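# Pack a grinder body into the open carton

## Task

Put one grinder body inside the open carton, then release it so the gripper is no longer holding it.

## Robot and tools

Robot: two arms, left_arm and right_arm, each ending in a two-finger parallel gripper. Both share one scene frame with its origin on the table top midway between the arms: +z up, +x outward over the table, and left_arm on the +y side. The names left and right are labels only, not sides of any image. Base of left_arm: (-0.002, +0.321, 0) m, quat_wxyz (+0.995, 0, 0, -0.104). Base of right_arm: (-0.016, -0.307, 0) m, quat_wxyz (+1.000, 0, 0, -0.015). Joint ranges in rad, base to hand: waist -2.618 to 3.054, shoulder 0.000 to 3.142, elbow 0.000 to 3.142, wrist pitch -1.571 to 1.571, wrist yaw -1.571 to 1.571, wrist roll -2.094 to 2.094. Elbows stop just before full extension.

Gripper frame: fingers point along its +z axis and close along its y axis. end_effector_position is the point between the finger pads, roughly 1 cm short of the fingertips. A wrist camera mount sits on each hand and takes up space near it. Printed hand positions can be slightly wrong, more so far from the base, and arms tend to settle a centimetre or more below the commanded point.

Row layout (used by both motion tools): 16 numbers, always for both arms: x, y, z, qw, qx, qy, qz, opening for left_arm, then the same eight for right_arm. x, y, z are an absolute target position in metres in the scene frame; qw, qx, qy, qz an absolute target orientation, w first, in the scene frame. opening runs from -1 (closed) to +1 (fully open, 0.094 m). To hold an arm still or keep its orientation, resend the exact pose from the last result taken before it should stay, not a drifted later reading.

execute_actions(actions): actions is a list of up to 15 actions; each action is a list of up to 15 rows, each row one control step of 1/30 s. An action always lasts 15 steps (0.5 s); a short table repeats its final row. An empty list just returns state and images. Each step, the controller limits the commanded pose to within 70 mm and 16 degrees of the measured one, so distant targets need several actions; position wins over orientation if both cannot be met. An action is rejected for both arms if any target lies more than 0.6 m from that gripper's current position along any of the gripper's own axes; if the first action fails that test against the latest reported state, or any action is malformed, nothing runs.

move(target, speed, blocking): target is one 16-number row as above (absolute poses). Each hand follows a straight line toward its pose; both lines finish together, taking 0.5 to 10 s (cut off at 10 s if longer). speed is the path's top speed in m/s, 0.002 to 0.5, default 0.25; rotation is capped at twice that in rad/s, turning the short way. Paths ignore obstacles and the other arm; hands lag, wander and can overshoot speed, especially near full reach. Openings are applied at the start. Faster moves and targets set deeper past a contact press harder. With blocking=false the result comes after 0.5 s while motion continues; until a result shows the move has ended, further moves and execute_actions are refused, so use wait(0) to check or stop. The result adds a move: line giving the ending (done, off_target, moving, held, fault) and active limits: limits=paced means the sent pose was clipped, limits=held means a check blocked some steps (the arm may then jump quickly). If only one arm is named, the other finished normally. Each gripper's distance from its pose is also given.

wait(seconds): 0 to 10; arms keep their last command; returns early if a running move ends. stop(): brakes a running move (needs some room, more when fast); fingers keep moving. zoom_image(camera, region): camera is cam_high, cam_low, cam_left_wrist or cam_right_wrist (each 504x504); region [x0, y0, x1, y1] in pixels from the top-left, at most 504 by 504. read_manual(section): only "licences". finished_scene(scene): pass the current scene's number; ends it irreversibly, so the carton must already contain the grinder body and the gripper must have released it. Replying with no tool call also ends things.

Results: a state line left_arm: … | right_arm: … with each hand's position and quaternion; Hand target lines showing the pose each arm is currently driven toward; grip_measured (finger opening on the command scale; the last Joint positions value is opening in metres, each gripper off by up to about 1 mm); step readings of end_effector_position, with HELD marking steps where an arm's command was held back; pose unreachable lines when the clearance check altered an arm's command; FAULT and OVER-TEMPERATURE FAULT lines; MOTOR HOT from 75 °C. At 90 °C a hot arm is halted for 10 s; at 100 °C it goes limp and drops. Holding loads heats motors, even while you think.

Gripping: to hold, command an opening below grip_measured; about 0.03 below is firm, less is gentler. Pads push roughly 50 to 62 N, briefly more on first contact, less on very thin parts.

Avoid: knocking or placing anything off the table (task fails), arm-to-arm contact, drops, slips, slams and hard pushes. Random brief tugs on held parts or pushes on loose objects can happen, so grip securely. The robot keeps executing the last command while you compose replies; quicker, smoother runs with less effort are better.

Each tool is called after "Emit:" as name(argument=value, ...), one argument or row to a line, values as JSON.

## Session

Emit:
execute_actions(
  actions=[],
)

Scene clock: 0.00 s.
left_arm: end_effector_position=(+0.3903, +0.1687, +0.2488) grip_measured=+1.000 end_effector_quat_wxyz=(-0.195, +0.606, -0.763, +0.110) | right_arm: end_effector_position=(+0.0425, -0.5357, +0.1019) grip_measured=+1.000 end_effector_quat_wxyz=(-0.021, +0.473, +0.881, +0.006)
Joint positions: left_arm=[-0.275  1.884  2.073 -1.389 -0.263 -1.777  0.094] | right_arm=[-1.279  1.476  1.111 -1.244  0.023 -0.323  0.094]
Joint velocities: left_arm=[-0.002 -0.007 -0.002  0.007  0.066 -0.022  0.   ] | right_arm=[-0.017 -0.002 -0.002  0.022 -0.007  0.007  0.   ]
Motor temperatures (°C, as the motors report them): left_arm=[20 17 16 18 18 17] | right_arm=[18 19 20 19 20 16]
Hand target (left_arm): +0.390, +0.171, +0.258; +0.204, -0.605, +0.760, -0.118
Hand target (right_arm): +0.044, -0.540, +0.107; -0.011, +0.473, +0.881, -0.002

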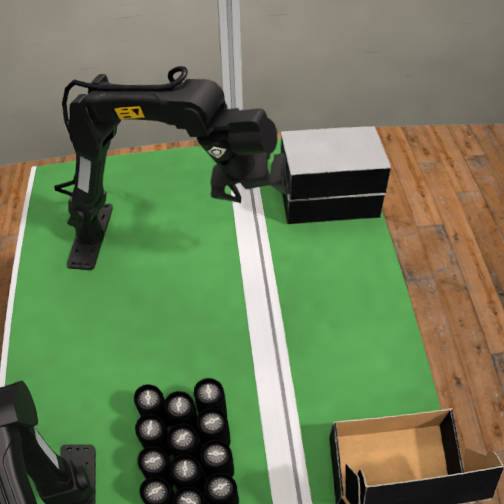

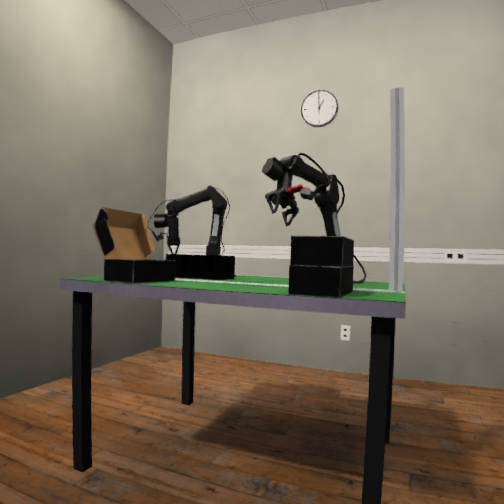

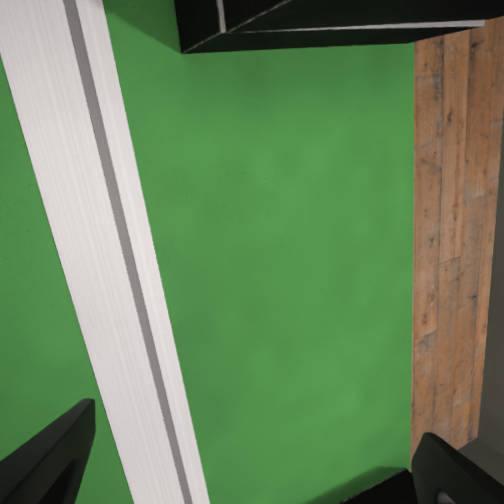

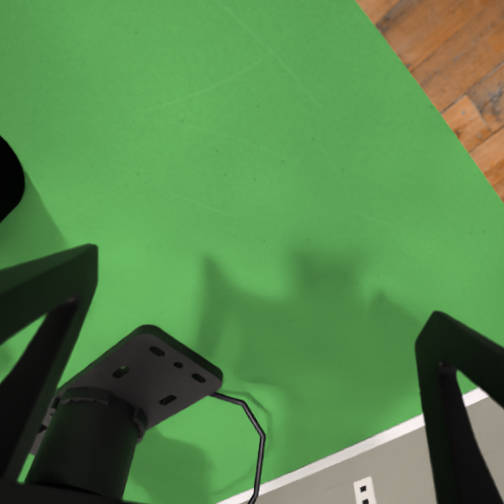

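Emit:
move(
  target=[0.3903,0.1687,0.2488,-0.195,0.606,-0.763,0.110,1,0.14,-0.25,0.3,0,0,1,0,1],
  speed=0.35,
)

Scene clock: 7.93 s.
left_arm: end_effector_position=(+0.3900, +0.1681, +0.2486) grip_measured=+1.000 end_effector_quat_wxyz=(-0.193, +0.606, -0.764, +0.111) | right_arm: end_effector_position=(+0.1415, -0.2431, +0.2929) grip_measured=+1.000 end_effector_quat_wxyz=(+0.249, -0.001, +0.963, +0.105)
Joint positions: left_arm=[-0.275  1.884  2.073 -1.389 -0.259 -1.777  0.094] | right_arm=[ 0.385  0.921  1.455 -1.558 -0.024  0.36   0.094]
Joint velocities: left_arm=[-0.002  0.017 -0.012 -0.081 -0.066 -0.066  0.   ] | right_arm=[ 0.007 -0.012 -0.012  0.037 -0.051  0.11   0.   ]
Motor temperatures (°C, as the motors report them): left_arm=[20 18 17 18 18 17] | right_arm=[18 20 21 19 20 16]
Hand target (left_arm): +0.390, +0.169, +0.249; +0.195, -0.606, +0.763, -0.110
Hand target (right_arm): +0.142, -0.243, +0.302; +0.262, -0.001, +0.959, +0.107
Off the commanded pose (left_arm): 0.001 m, 0 deg.
Off the commanded pose (right_arm): 0.010 m, 31 deg; orientation clipped at the last step of the last action.
joint sent to its limit (right arm) — the command would take joint 4 (wrist pitch) past its lower limit, so that joint was sent only as far as its limit.
move: off_target (right_arm); limits=paced

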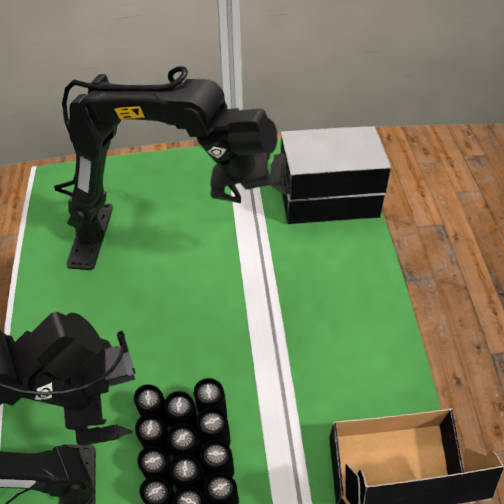

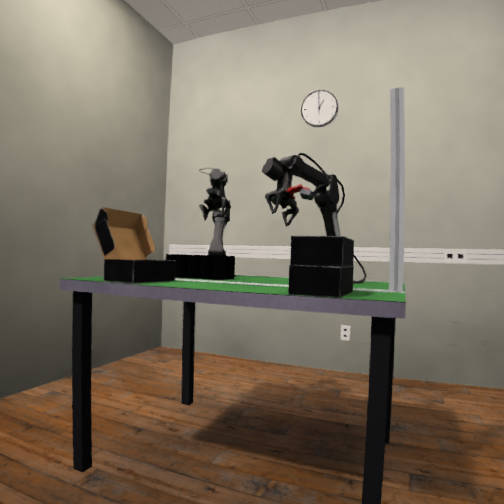

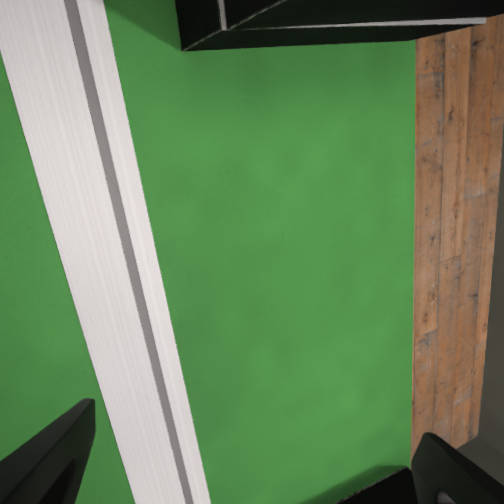

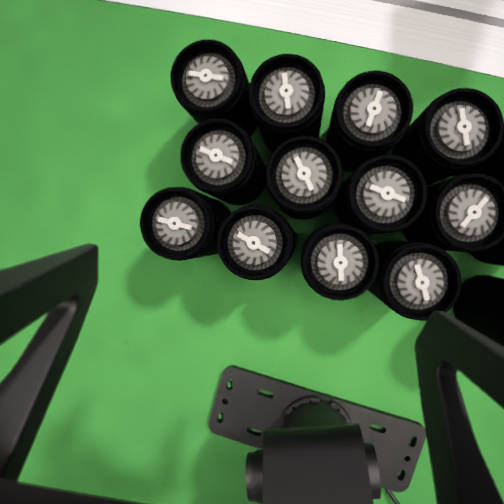

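Emit:
move(
  target=[0.3903,0.1687,0.2488,-0.195,0.606,-0.763,0.110,1,0.24,-0.17,0.2,0,0,1,0,1],
)

Scene clock: 12.40 s.
left_arm: end_effector_position=(+0.3898, +0.1676, +0.2485) grip_measured=+1.000 end_effector_quat_wxyz=(-0.192, +0.606, -0.764, +0.112) | right_arm: end_effector_position=(+0.2384, -0.1748, +0.1843) grip_measured=+1.000 end_effector_quat_wxyz=(-0.008, +0.004, +1.000, -0.003)
Joint positions: left_arm=[-0.275  1.884  2.073 -1.389 -0.256 -1.777  0.094] | right_arm=[ 0.504  1.662  1.626 -1.553 -0.002  0.483  0.094]
Joint velocities: left_arm=[-0.012  0.012 -0.012 -0.022 -0.022 -0.022  0.   ] | right_arm=[-0.017 -0.002  0.051 -0.081 -0.051 -0.037  0.   ]
Motor temperatures (°C, as the motors report them): left_arm=[20 19 17 18 18 17] | right_arm=[18 20 22 19 20 16]
Hand target (left_arm): +0.390, +0.169, +0.249; +0.195, -0.606, +0.763, -0.110
Hand target (right_arm): +0.239, -0.170, +0.196; +0.007, +0.001, +1.000, +0.008
Off the commanded pose (left_arm): 0.001 m, 0 deg.
Off the commanded pose (right_arm): 0.016 m, 1 deg.
joint sent to its limit (right arm) — the command would take joint 4 (wrist pitch) past its lower limit, so that joint was sent only as far as its limit.
move: off_target (right_arm)

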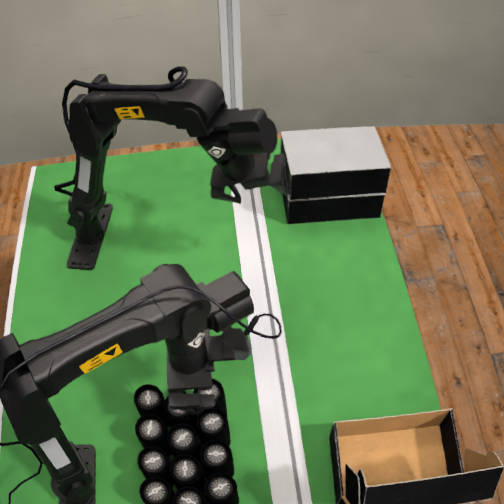

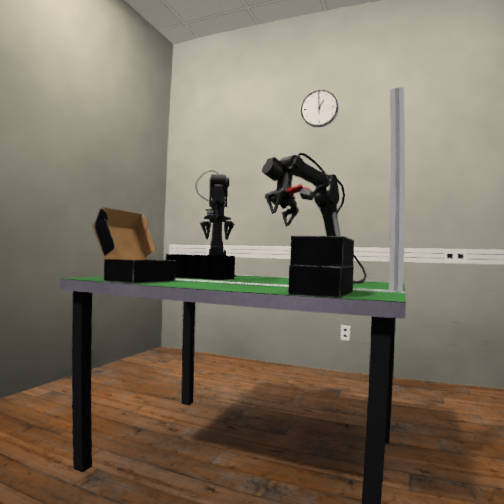

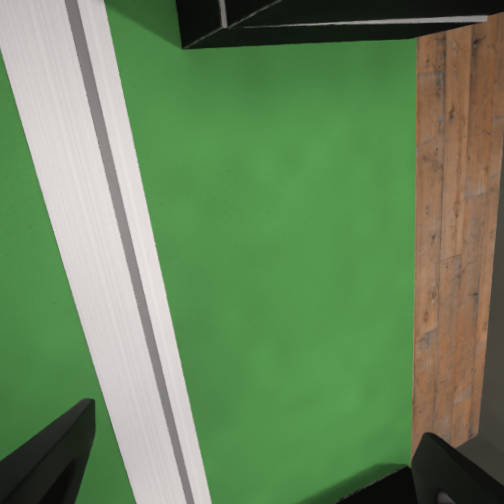

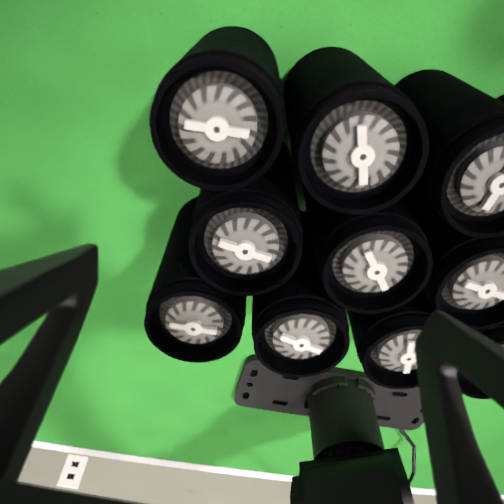

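Emit:
move(
  target=[0.3903,0.1687,0.2488,-0.195,0.606,-0.763,0.110,1,0.275,-0.15,0.165,0,-0.383,0.924,0,1],
)

Scene clock: 24.60 s.
left_arm: end_effector_position=(+0.3896, +0.1671, +0.2484) grip_measured=+1.000 end_effector_quat_wxyz=(-0.190, +0.606, -0.764, +0.112) | right_arm: end_effector_position=(+0.2668, -0.1576, +0.1570) grip_measured=+1.000 end_effector_quat_wxyz=(-0.023, -0.374, +0.927, -0.001)
Joint positions: left_arm=[-0.275  1.884  2.073 -1.389 -0.253 -1.777  0.094] | right_arm=[ 0.512  1.802  1.68  -1.493 -0.002 -0.285  0.094]
Joint velocities: left_arm=[ 0.012  0.017  0.017  0.007 -0.007 -0.007  0.   ] | right_arm=[-0.007 -0.007  0.002  0.037  0.007 -0.007  0.   ]
Motor temperatures (°C, as the motors report them): left_arm=[20 19 18 19 18 17] | right_arm=[18 21 23 19 20 16]
Hand target (left_arm): +0.390, +0.169, +0.249; +0.195, -0.606, +0.763, -0.110
Hand target (right_arm): +0.274, -0.150, +0.165; +0.000, -0.383, +0.924, -0.000
Off the commanded pose (left_arm): 0.002 m, 1 deg.
Off the commanded pose (right_arm): 0.014 m, 3 deg.
move: off_target (right_arm)

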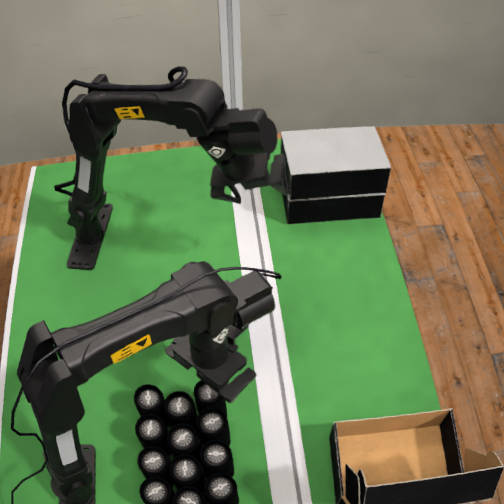

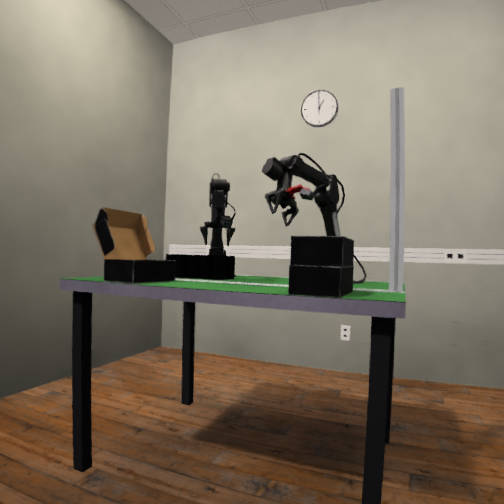

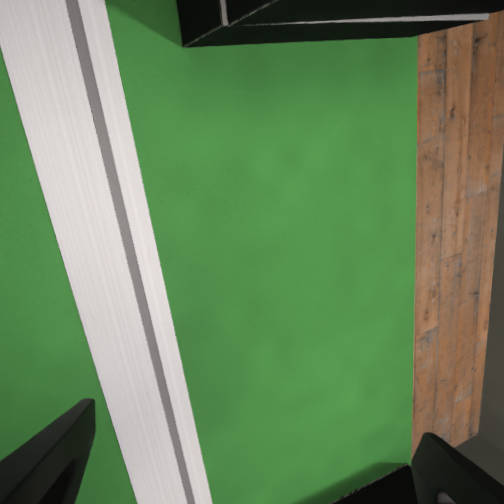

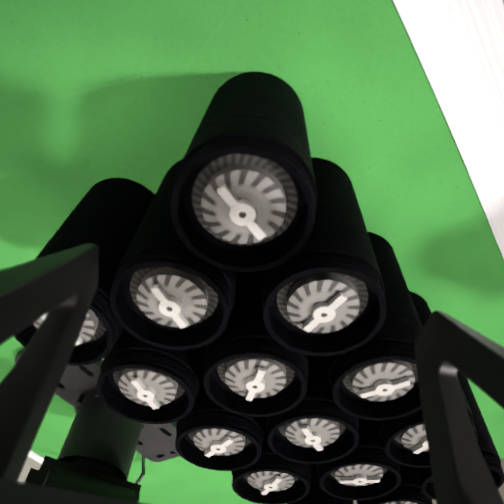

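Emit:
move(
  target=[0.3903,0.1687,0.2488,-0.195,0.606,-0.763,0.110,1,0.27,-0.145,0.14,0,-0.383,0.924,0,1],
  speed=0.1,
)

Scene clock: 28.83 s.
left_arm: end_effector_position=(+0.3895, +0.1668, +0.2483) grip_measured=+1.000 end_effector_quat_wxyz=(-0.189, +0.606, -0.764, +0.113) | right_arm: end_effector_position=(+0.2695, -0.1484, +0.1372) grip_measured=+1.000 end_effector_quat_wxyz=(-0.012, -0.381, +0.925, -0.000)
Joint positions: left_arm=[-0.275  1.884  2.073 -1.389 -0.251 -1.777  0.094] | right_arm=[ 0.533  1.802  1.602 -1.395 -0.002 -0.278  0.094]
Joint velocities: left_arm=[ 0.007 -0.012  0.007  0.022  0.066 -0.007  0.   ] | right_arm=[ 0.002  0.017  0.002  0.022  0.022 -0.007  0.   ]
Motor temperatures (°C, as the motors report them): left_arm=[20 20 18 19 18 17] | right_arm=[18 22 23 19 20 16]
Hand target (left_arm): +0.390, +0.169, +0.249; +0.195, -0.606, +0.763, -0.110
Hand target (right_arm): +0.270, -0.145, +0.140; -0.000, -0.383, +0.924, -0.000
Off the commanded pose (left_arm): 0.002 m, 1 deg.
Off the commanded pose (right_arm): 0.004 m, 1 deg.
move: done

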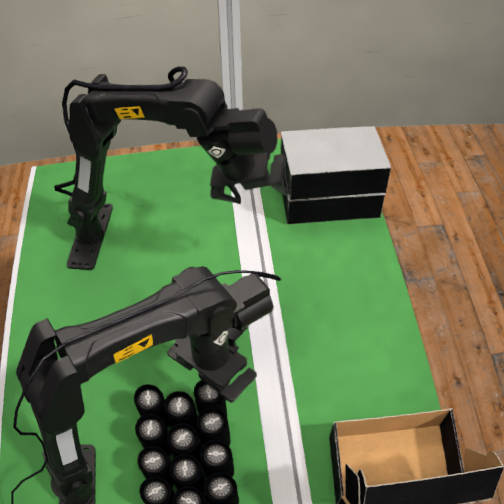

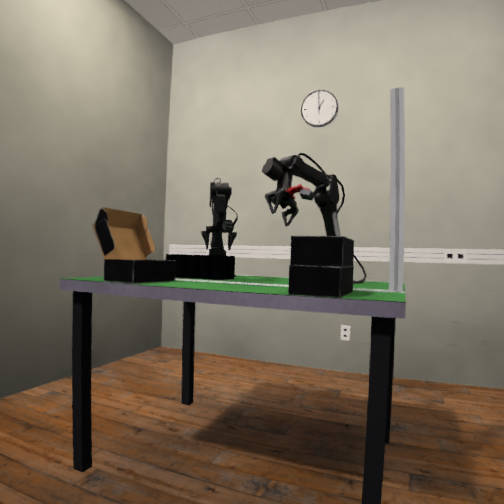

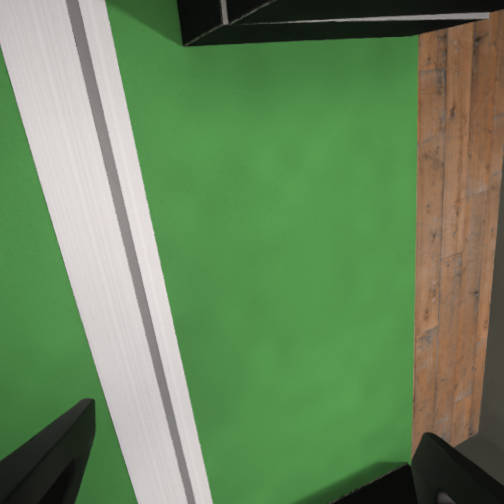

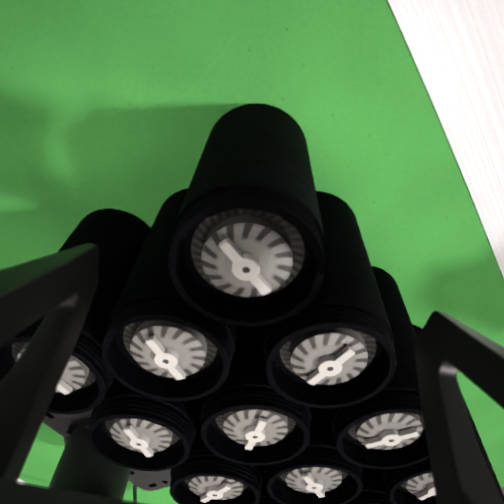

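Emit:
move(
  target=[0.3903,0.1687,0.2488,-0.195,0.606,-0.763,0.110,1,0.263,-0.142,0.12,0,-0.383,0.924,0,0.5],
  speed=0.08,
)

Scene clock: 32.30 s.
left_arm: end_effector_position=(+0.3894, +0.1665, +0.2482) grip_measured=+1.000 end_effector_quat_wxyz=(-0.189, +0.606, -0.765, +0.113) | right_arm: end_effector_position=(+0.2623, -0.1457, +0.1118) grip_measured=+0.502 end_effector_quat_wxyz=(-0.021, -0.381, +0.925, -0.002)
Joint positions: left_arm=[-0.275  1.884  2.073 -1.389 -0.25  -1.777  0.094] | right_arm=[ 0.551  1.802  1.5   -1.312 -0.002 -0.259  0.071]
Joint velocities: left_arm=[ 0.012  0.002 -0.007 -0.037  0.037  0.007  0.   ] | right_arm=[-0.012 -0.017 -0.002 -0.007 -0.022 -0.081 -0.001]
Motor temperatures (°C, as the motors report them): left_arm=[20 20 18 19 18 17] | right_arm=[18 22 23 19 20 16]
Hand target (left_arm): +0.390, +0.169, +0.249; +0.195, -0.606, +0.763, -0.110
Hand target (right_arm): +0.263, -0.142, +0.120; -0.000, -0.383, +0.924, +0.000
Off the commanded pose (left_arm): 0.002 m, 1 deg.
Off the commanded pose (right_arm): 0.009 m, 2 deg.
move: done

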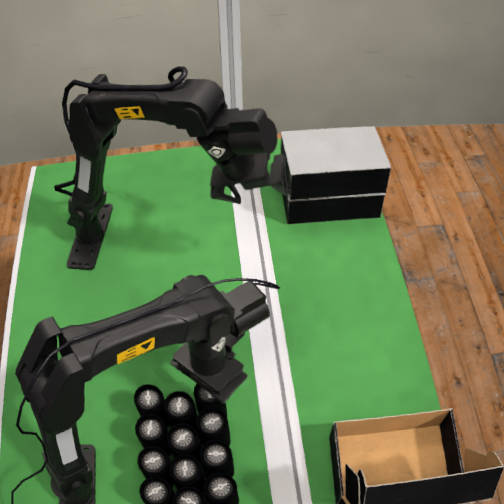

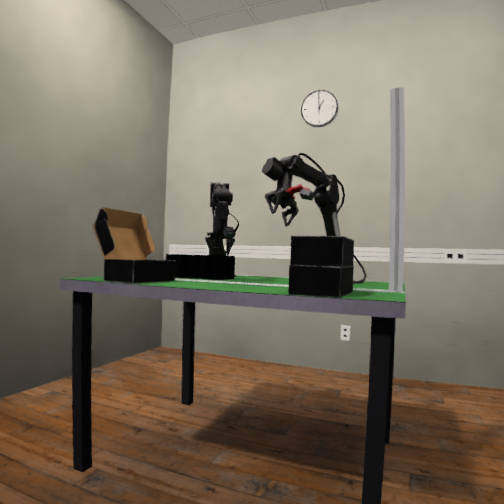

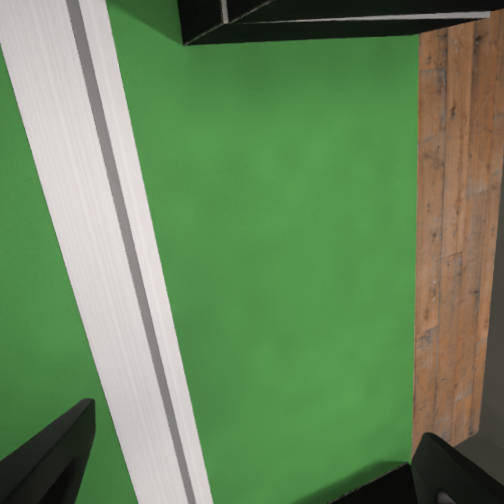

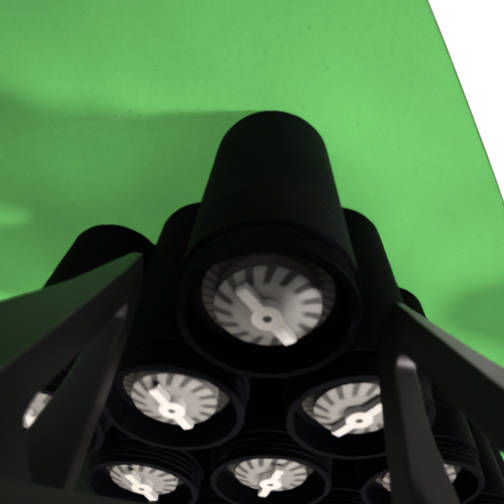

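Emit:
move(
  target=[0.3903,0.1687,0.2488,-0.195,0.606,-0.763,0.110,1,0.257,-0.148,0.082,0,-0.383,0.924,0,0.5],
  speed=0.05,
)

Scene clock: 36.93 s.
left_arm: end_effector_position=(+0.3893, +0.1664, +0.2482) grip_measured=+1.000 end_effector_quat_wxyz=(-0.188, +0.606, -0.765, +0.113) | right_arm: end_effector_position=(+0.2583, -0.1480, +0.0769) grip_measured=+0.502 end_effector_quat_wxyz=(-0.010, -0.381, +0.924, -0.000)
Joint positions: left_arm=[-0.275  1.884  2.073 -1.389 -0.249 -1.777  0.094] | right_arm=[ 0.551  1.781  1.335 -1.144 -0.002 -0.26   0.071]
Joint velocities: left_arm=[-0.002  0.007  0.012 -0.007 -0.081  0.007  0.   ] | right_arm=[-0.007  0.007  0.012 -0.022 -0.066 -0.037 -0.   ]
Motor temperatures (°C, as the motors report them): left_arm=[20 20 18 19 18 17] | right_arm=[18 23 23 19 20 16]
Hand target (left_arm): +0.390, +0.169, +0.249; +0.195, -0.606, +0.763, -0.110
Hand target (right_arm): +0.257, -0.148, +0.082; -0.000, -0.383, +0.924, -0.000
Off the commanded pose (left_arm): 0.003 m, 1 deg.
Off the commanded pose (right_arm): 0.005 m, 1 deg.
move: done

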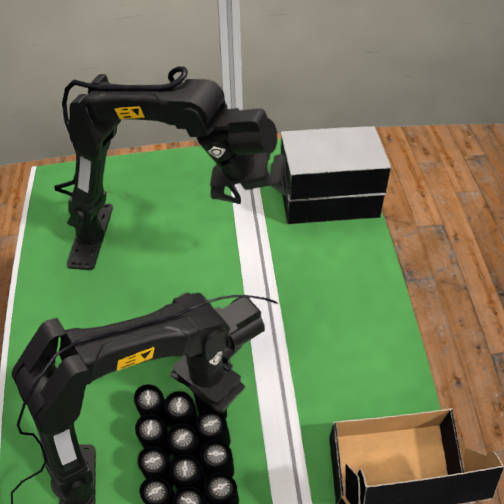

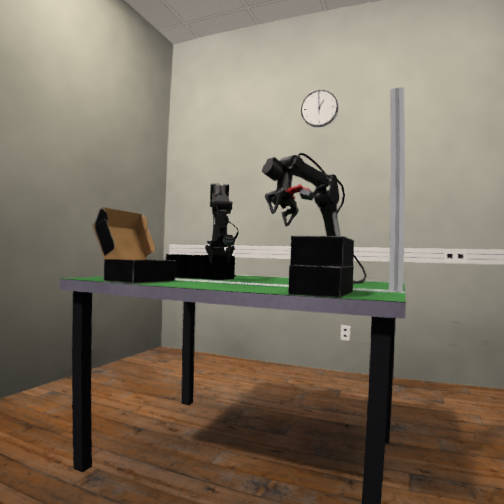

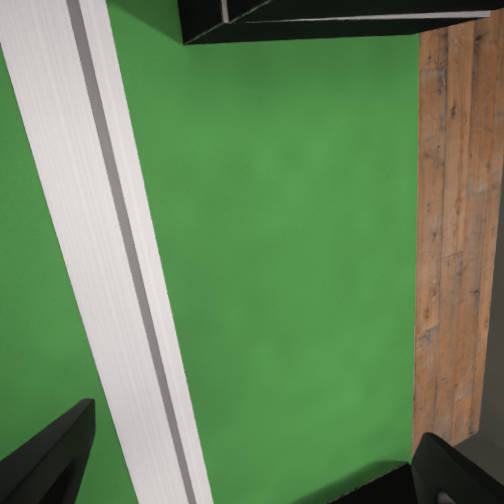

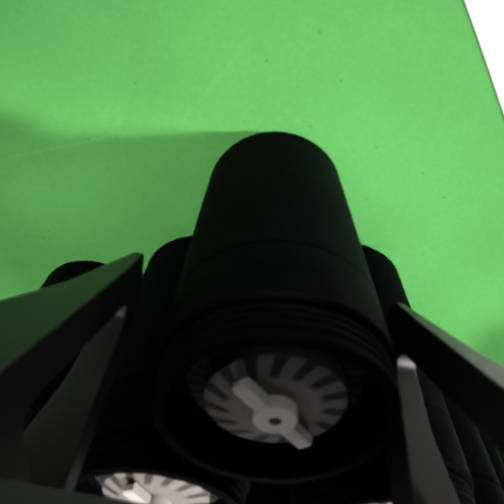

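Emit:
execute_actions(
  actions=[
    [[0.3903,0.1687,0.2488,-0.195,0.606,-0.763,0.110,1,0.252,-0.153,0.078,0,-0.383,0.924,0,0.5]],
    [[0.3903,0.1687,0.2488,-0.195,0.606,-0.763,0.110,1,0.252,-0.153,0.078,0,-0.383,0.924,0,0.2]],
    [[0.3903,0.1687,0.2488,-0.195,0.606,-0.763,0.110,1,0.252,-0.153,0.078,0,-0.383,0.924,0,0.0]],
  ],
)

Scene clock: 42.70 s.
left_arm: end_effector_position=(+0.3893, +0.1664, +0.2482) grip_measured=+1.000 end_effector_quat_wxyz=(-0.188, +0.606, -0.765, +0.113) | right_arm: end_effector_position=(+0.2584, -0.1496, +0.0750) grip_measured=+0.160 end_effector_quat_wxyz=(+0.004, -0.385, +0.923, -0.002)
Joint positions: left_arm=[-0.275  1.884  2.073 -1.389 -0.249 -1.777  0.094] | right_arm=[ 0.551  1.755  1.297 -1.105  0.006 -0.268  0.055]
Joint velocities: left_arm=[ 0.002 -0.012  0.017  0.037 -0.095  0.007  0.   ] | right_arm=[-0.007 -0.027  0.012  0.022  0.022 -0.022 -0.001]
Motor temperatures (°C, as the motors report them): left_arm=[20 20 18 19 18 17] | right_arm=[18 24 23 19 20 16]
Hand target (left_arm): +0.390, +0.169, +0.249; +0.195, -0.606, +0.763, -0.110
Hand target (right_arm): +0.252, -0.153, +0.078; -0.000, -0.383, +0.924, +0.000
Off the commanded pose (left_arm): 0.003 m, 1 deg.
Off the commanded pose (right_arm): 0.008 m, 1 deg.
Step readings (end_effector_position; steps 1 to 15: 1st action; 16 to 30: 2nd action; 31 to 45: 3rd action):
0: left_arm (+0.3893, +0.1664, +0.2482) | right_arm (+0.2586, -0.1478, +0.0768)
1: left_arm (+0.3893, +0.1664, +0.2482) | right_arm (+0.2585, -0.1479, +0.0762)
2: left_arm (+0.3893, +0.1664, +0.2482) | right_arm (+0.2583, -0.1481, +0.0757)
4: left_arm (+0.3893, +0.1664, +0.2482) | right_arm (+0.2562, -0.1493, +0.0755)
8: left_arm (+0.3893, +0.1664, +0.2482) | right_arm (+0.2563, -0.1492, +0.0753)
15: left_arm (+0.3893, +0.1664, +0.2482) | right_arm (+0.2571, -0.1487, +0.0751)
16: left_arm (+0.3893, +0.1664, +0.2482) | right_arm (+0.2571, -0.1487, +0.0751)
17: left_arm (+0.3893, +0.1664, +0.2482) | right_arm (+0.2575, -0.1489, +0.0750)
19: left_arm (+0.3893, +0.1664, +0.2482) | right_arm (+0.2581, -0.1494, +0.0750)
23: left_arm (+0.3893, +0.1664, +0.2482) | right_arm (+0.2583, -0.1495, +0.0750)
30: left_arm (+0.3893, +0.1664, +0.2482) | right_arm (+0.2583, -0.1495, +0.0750)
31: left_arm (+0.3893, +0.1664, +0.2482) | right_arm (+0.2584, -0.1496, +0.0750)
32: left_arm (+0.3893, +0.1664, +0.2482) | right_arm (+0.2584, -0.1496, +0.0750)
34: left_arm (+0.3893, +0.1664, +0.2482) | right_arm (+0.2584, -0.1496, +0.0750)
38: left_arm (+0.3893, +0.1664, +0.2482) | right_arm (+0.2584, -0.1496, +0.0750)
45: end_effector_position above

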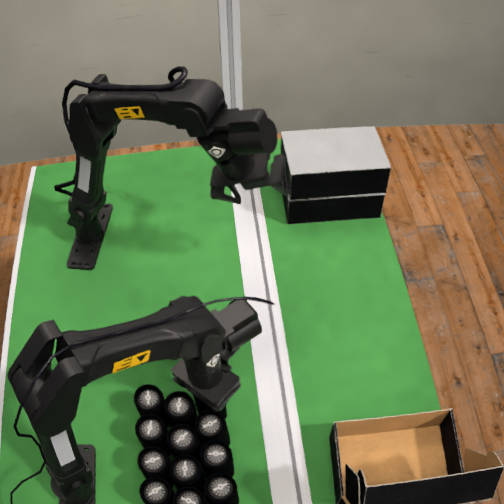

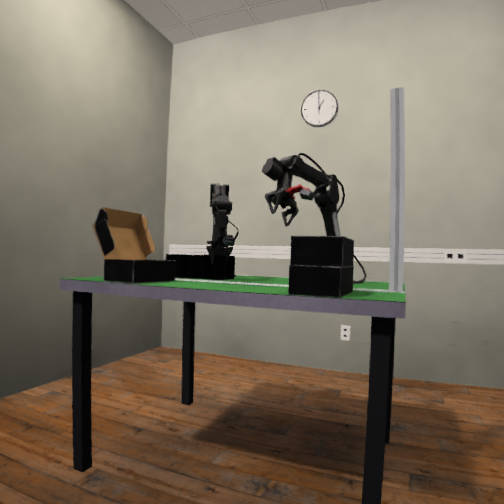

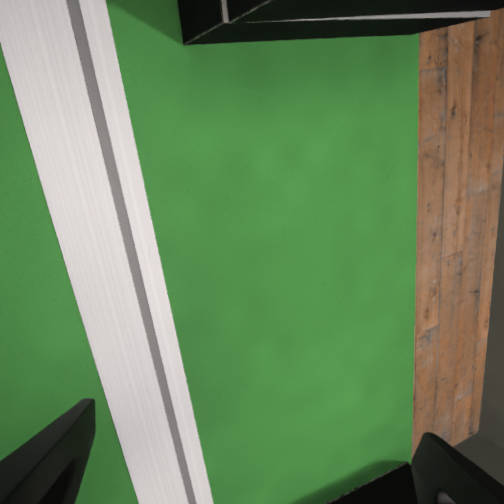

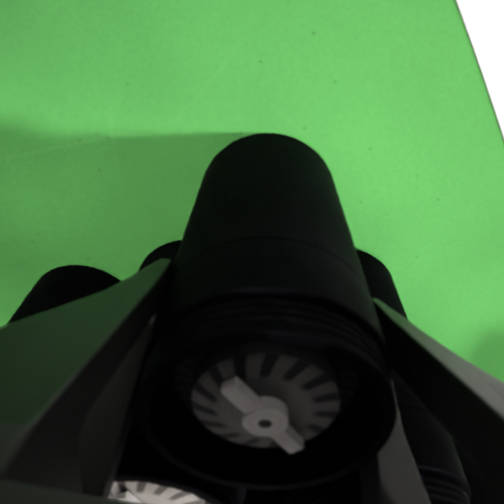

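Emit:
move(
  target=[0.3903,0.1687,0.2488,-0.195,0.606,-0.763,0.110,1,0.27,-0.14,0.2,0,-0.383,0.924,0,0.1],
  speed=0.15,
)

Emit:
move(
  target=[0.3903,0.1687,0.2488,-0.195,0.606,-0.763,0.110,1,0.48,-0.2,0.22,0.13,0,0.99,0,0.1],
)

Scene clock: 52.90 s.
left_arm: end_effector_position=(+0.3893, +0.1664, +0.2482) grip_measured=+1.000 end_effector_quat_wxyz=(-0.188, +0.606, -0.765, +0.113) | right_arm: end_effector_position=(+0.2699, -0.1430, +0.1814) grip_measured=+0.160 end_effector_quat_wxyz=(-0.000, -0.384, +0.923, -0.003)
Joint positions: left_arm=[-0.275  1.884  2.073 -1.389 -0.249 -1.777  0.094] | right_arm=[ 0.551  1.815  1.795 -1.552  0.006 -0.266  0.055]
Joint velocities: left_arm=[ 0.012 -0.002  0.007 -0.051 -0.007 -0.022  0.   ] | right_arm=[-0.007  0.007 -0.007 -0.066 -0.037 -0.037  0.001]
Motor temperatures (°C, as the motors report them): left_arm=[20 20 18 19 18 17] | right_arm=[18 24 23 19 20 16]
Hand target (left_arm): +0.390, +0.169, +0.249; +0.195, -0.606, +0.763, -0.110
Hand target (right_arm): +0.270, -0.140, +0.199; +0.026, -0.383, +0.923, +0.003
Off the commanded pose (left_arm): 0.003 m, 1 deg.
Off the commanded pose (right_arm): 0.019 m, 0 deg.
joint sent to its limit (right arm) — the command would take joint 4 (wrist pitch) past its lower limit, so that joint was sent only as far as its limit.
move: off_target (right_arm)

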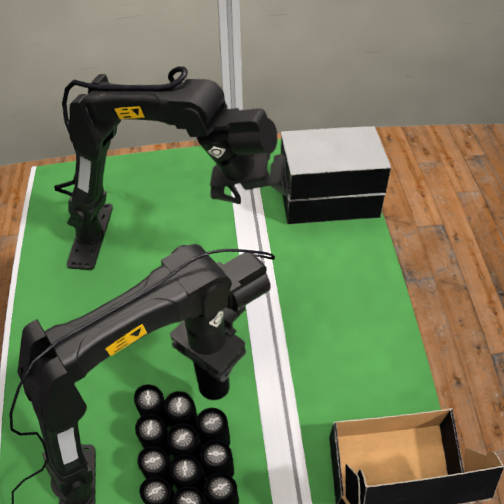

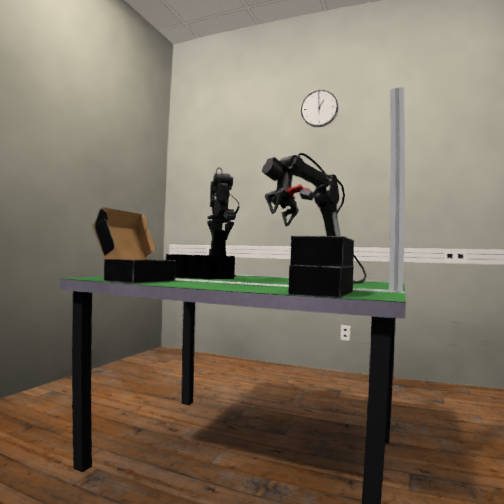

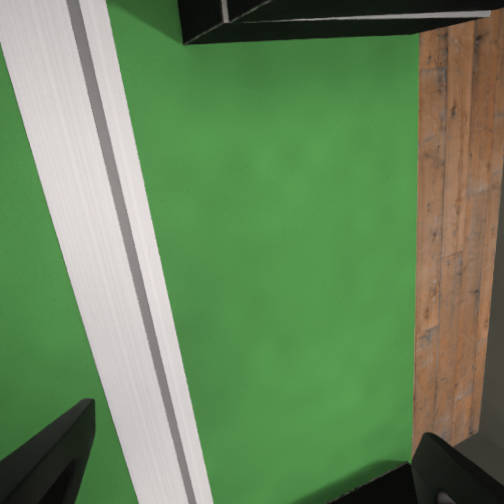

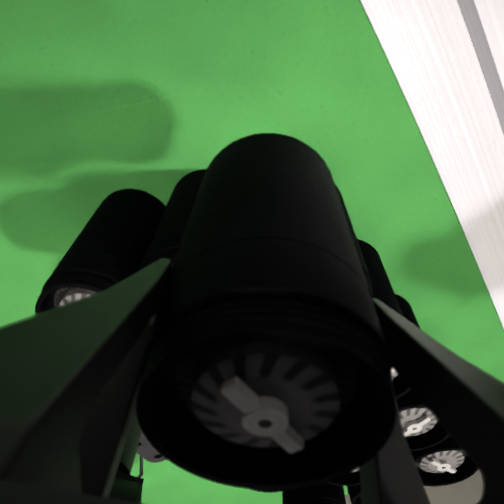

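Scene clock: 55.07 s.
left_arm: end_effector_position=(+0.3893, +0.1664, +0.2482) grip_measured=+1.000 end_effector_quat_wxyz=(-0.188, +0.606, -0.765, +0.113) | right_arm: end_effector_position=(+0.4766, -0.1959, +0.1923) grip_measured=+0.160 end_effector_quat_wxyz=(+0.156, -0.013, +0.988, +0.011)
Joint positions: left_arm=[-0.275  1.884  2.073 -1.389 -0.249 -1.777  0.094] | right_arm=[ 0.266  2.388  2.688 -1.56   0.046  0.204  0.055]
Joint velocities: left_arm=[-0.012  0.012  0.012 -0.037 -0.022 -0.022  0.   ] | right_arm=[-0.002  0.002  0.007  0.081  0.007  0.095 -0.001]
Motor temperatures (°C, as the motors report them): left_arm=[20 20 18 19 18 17] | right_arm=[18 25 23 19 20 16]
Hand target (left_arm): +0.390, +0.169, +0.249; +0.195, -0.606, +0.763, -0.110
Hand target (right_arm): +0.479, -0.201, +0.218; +0.190, -0.003, +0.982, +0.012
Off the commanded pose (left_arm): 0.003 m, 1 deg.
Off the commanded pose (right_arm): 0.028 m, 4 deg.
joint sent to its limit (right arm) — the command would take joint 4 (wrist pitch) past its lower limit, so that joint was sent only as far as its limit.
move: off_target (right_arm)

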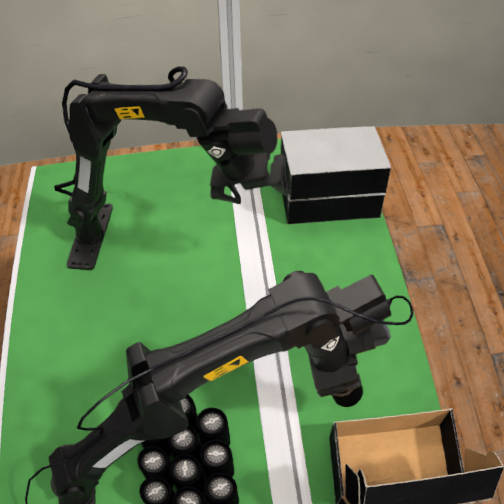

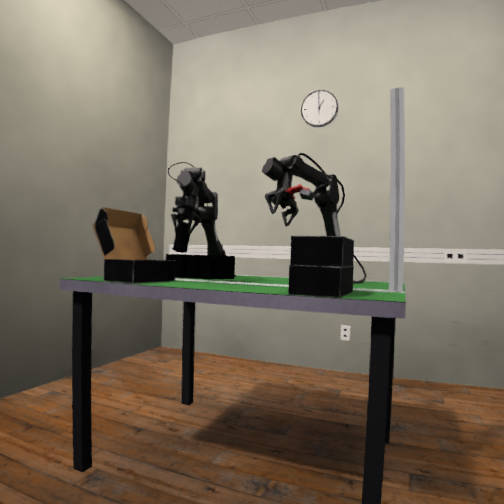

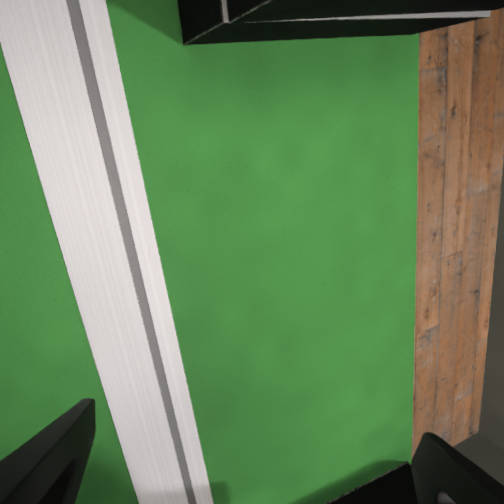

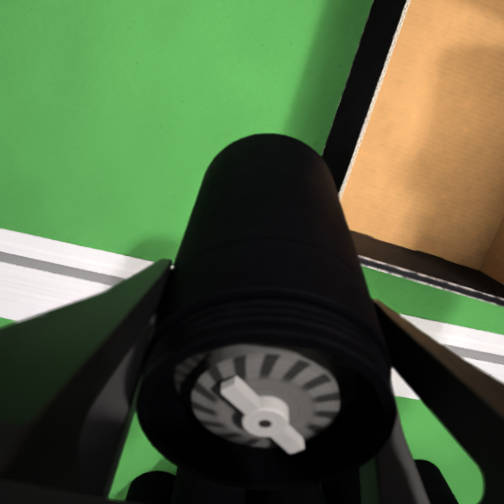

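Emit:
move(
  target=[0.3903,0.1687,0.2488,-0.195,0.606,-0.763,0.110,1,0.53,-0.29,0.17,0.5,0,0.866,0,0.1],
  speed=0.2,
)

Scene clock: 60.57 s.
left_arm: end_effector_position=(+0.3893, +0.1664, +0.2482) grip_measured=+1.000 end_effector_quat_wxyz=(-0.188, +0.606, -0.765, +0.113) | right_arm: end_effector_position=(+0.5103, -0.2888, +0.1291) grip_measured=+0.160 end_effector_quat_wxyz=(+0.438, -0.005, +0.899, -0.009)
Joint positions: left_arm=[-0.275  1.884  2.073 -1.389 -0.249 -1.777  0.094] | right_arm=[ 0.079  1.859  1.257 -0.063  0.051  0.015  0.054]
Joint velocities: left_arm=[-0.002 -0.002  0.012  0.007  0.007 -0.066  0.   ] | right_arm=[ 0.017 -0.002 -0.012  0.022  0.037 -0.051  0.   ]
Motor temperatures (°C, as the motors report them): left_arm=[20 20 18 19 18 17] | right_arm=[18 27 23 20 20 16]
Hand target (left_arm): +0.390, +0.169, +0.249; +0.195, -0.606, +0.763, -0.110
Hand target (right_arm): +0.526, -0.291, +0.173; +0.500, -0.003, +0.866, -0.005
Off the commanded pose (left_arm): 0.003 m, 1 deg.
Off the commanded pose (right_arm): 0.045 m, 8 deg.
move: off_target (right_arm)

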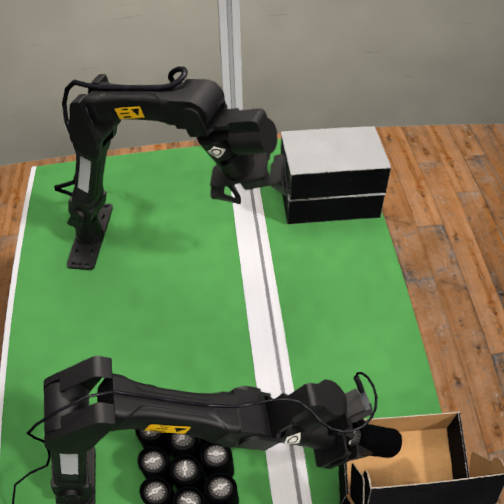

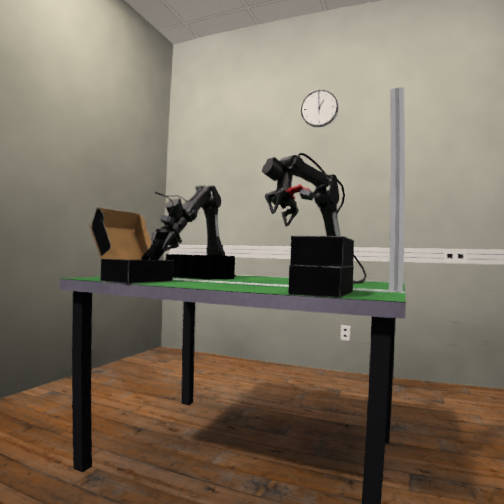

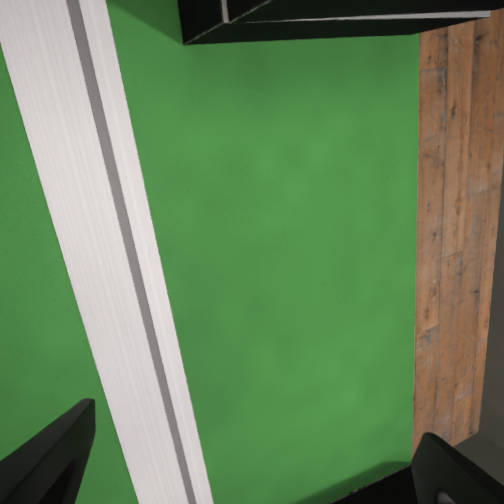

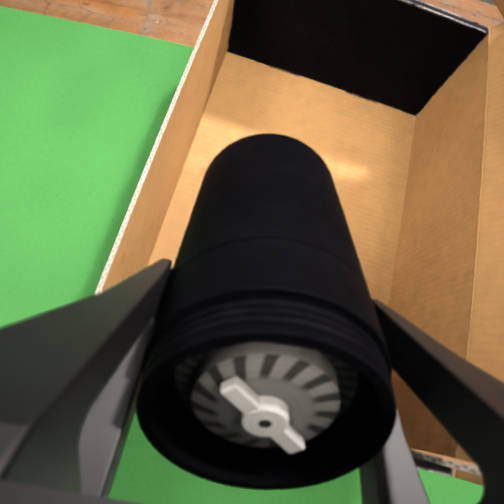

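Emit:
move(
  target=[0.3903,0.1687,0.2488,-0.195,0.606,-0.763,0.110,1,0.585,-0.3,0.18,0.55,0,0.835,0,0.1],
  speed=0.08,
)

Scene clock: 65.70 s.
left_arm: end_effector_position=(+0.3893, +0.1664, +0.2482) grip_measured=+1.000 end_effector_quat_wxyz=(-0.188, +0.606, -0.765, +0.113) | right_arm: end_effector_position=(+0.5574, -0.2956, +0.1238) grip_measured=+0.160 end_effector_quat_wxyz=(+0.478, -0.003, +0.878, -0.004)
Joint positions: left_arm=[-0.275  1.884  2.073 -1.389 -0.249 -1.777  0.094] | right_arm=[0.056 2.011 1.369 0.068 0.028 0.005 0.054]
Joint velocities: left_arm=[-0.007 -0.002  0.007  0.037 -0.007  0.007  0.   ] | right_arm=[-0.012  0.012  0.002  0.007 -0.066  0.051 -0.   ]
Motor temperatures (°C, as the motors report them): left_arm=[20 20 18 19 18 17] | right_arm=[18 28 24 22 20 16]
Hand target (left_arm): +0.390, +0.169, +0.249; +0.195, -0.606, +0.763, -0.110
Hand target (right_arm): +0.578, -0.300, +0.181; +0.549, -0.001, +0.836, -0.003
Off the commanded pose (left_arm): 0.003 m, 1 deg.
Off the commanded pose (right_arm): 0.063 m, 10 deg.
move: off_target (right_arm)

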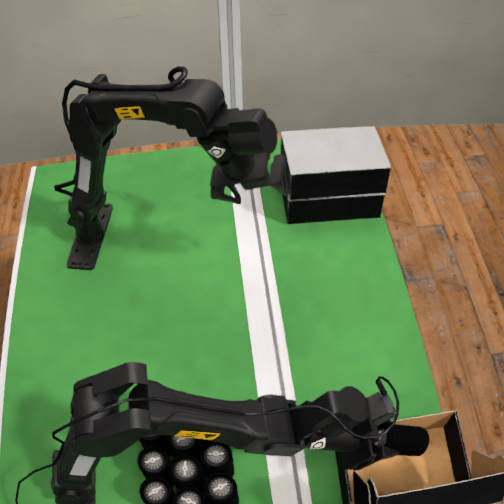

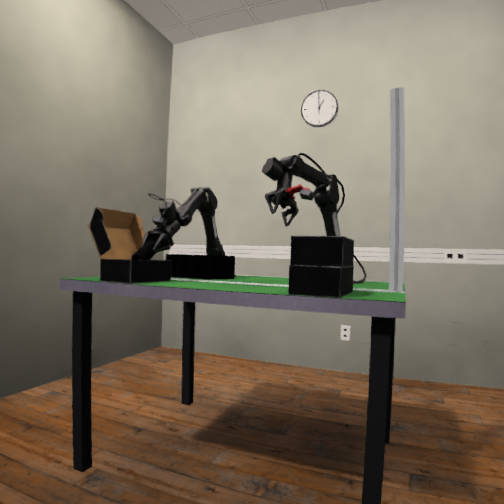

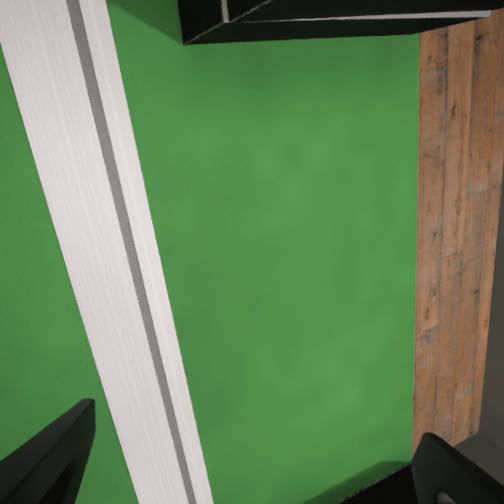

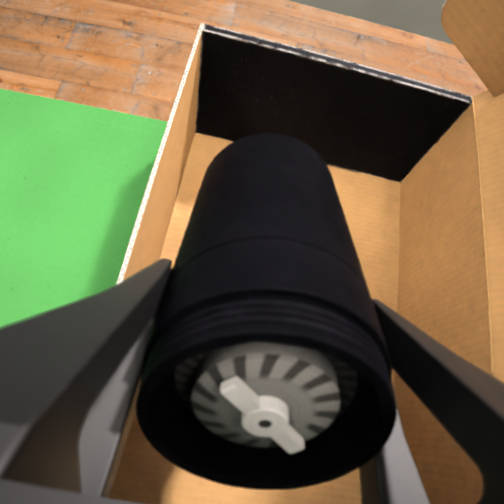

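Emit:
move(
  target=[0.3903,0.1687,0.2488,-0.195,0.606,-0.763,0.110,1,0.575,-0.288,0.13,0.55,0.03,0.835,0.03,0.1],
  speed=0.05,
)

Scene clock: 71.40 s.
left_arm: end_effector_position=(+0.3893, +0.1664, +0.2482) grip_measured=+1.000 end_effector_quat_wxyz=(-0.188, +0.606, -0.765, +0.113) | right_arm: end_effector_position=(+0.5575, -0.2952, +0.0907) grip_measured=+0.160 end_effector_quat_wxyz=(+0.493, +0.033, +0.869, +0.018)
Joint positions: left_arm=[-0.275  1.884  2.073 -1.389 -0.249 -1.777  0.094] | right_arm=[0.056 2.066 1.274 0.252 0.025 0.089 0.054]
Joint velocities: left_arm=[-0.007 -0.002  0.007 -0.007  0.051 -0.095  0.   ] | right_arm=[-0.002  0.017 -0.012  0.022 -0.066  0.007  0.001]
Motor temperatures (°C, as the motors report them): left_arm=[20 20 18 19 18 17] | right_arm=[18 29 25 24 20 16]
Hand target (left_arm): +0.390, +0.169, +0.249; +0.195, -0.606, +0.763, -0.110
Hand target (right_arm): +0.571, -0.288, +0.131; +0.548, +0.030, +0.835, +0.029
Off the commanded pose (left_arm): 0.003 m, 1 deg.
Off the commanded pose (right_arm): 0.044 m, 8 deg.
move: off_target (right_arm)

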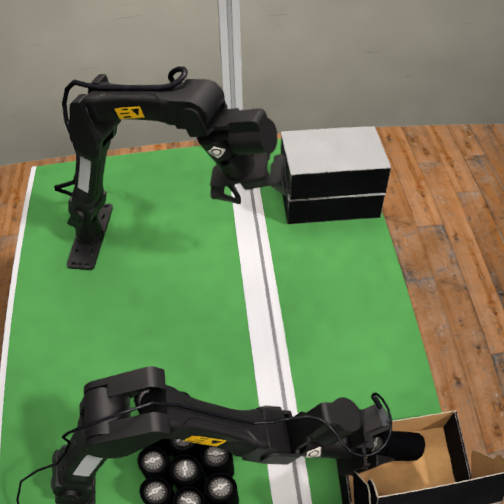

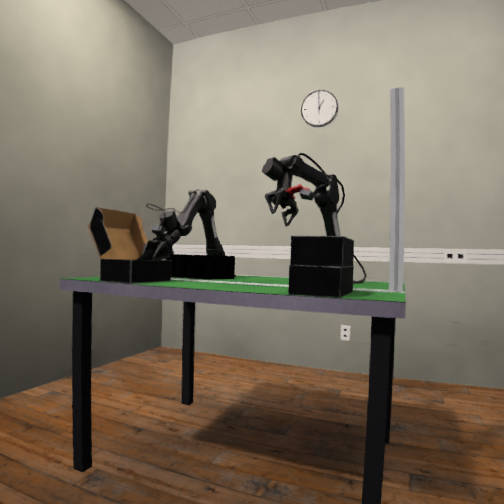

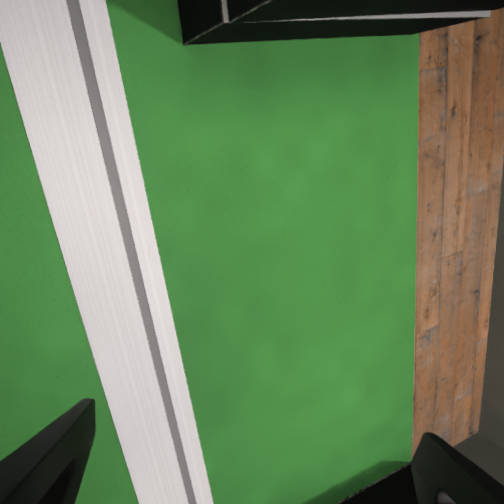

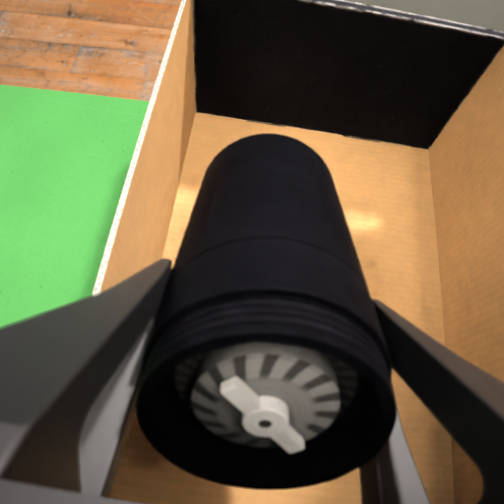

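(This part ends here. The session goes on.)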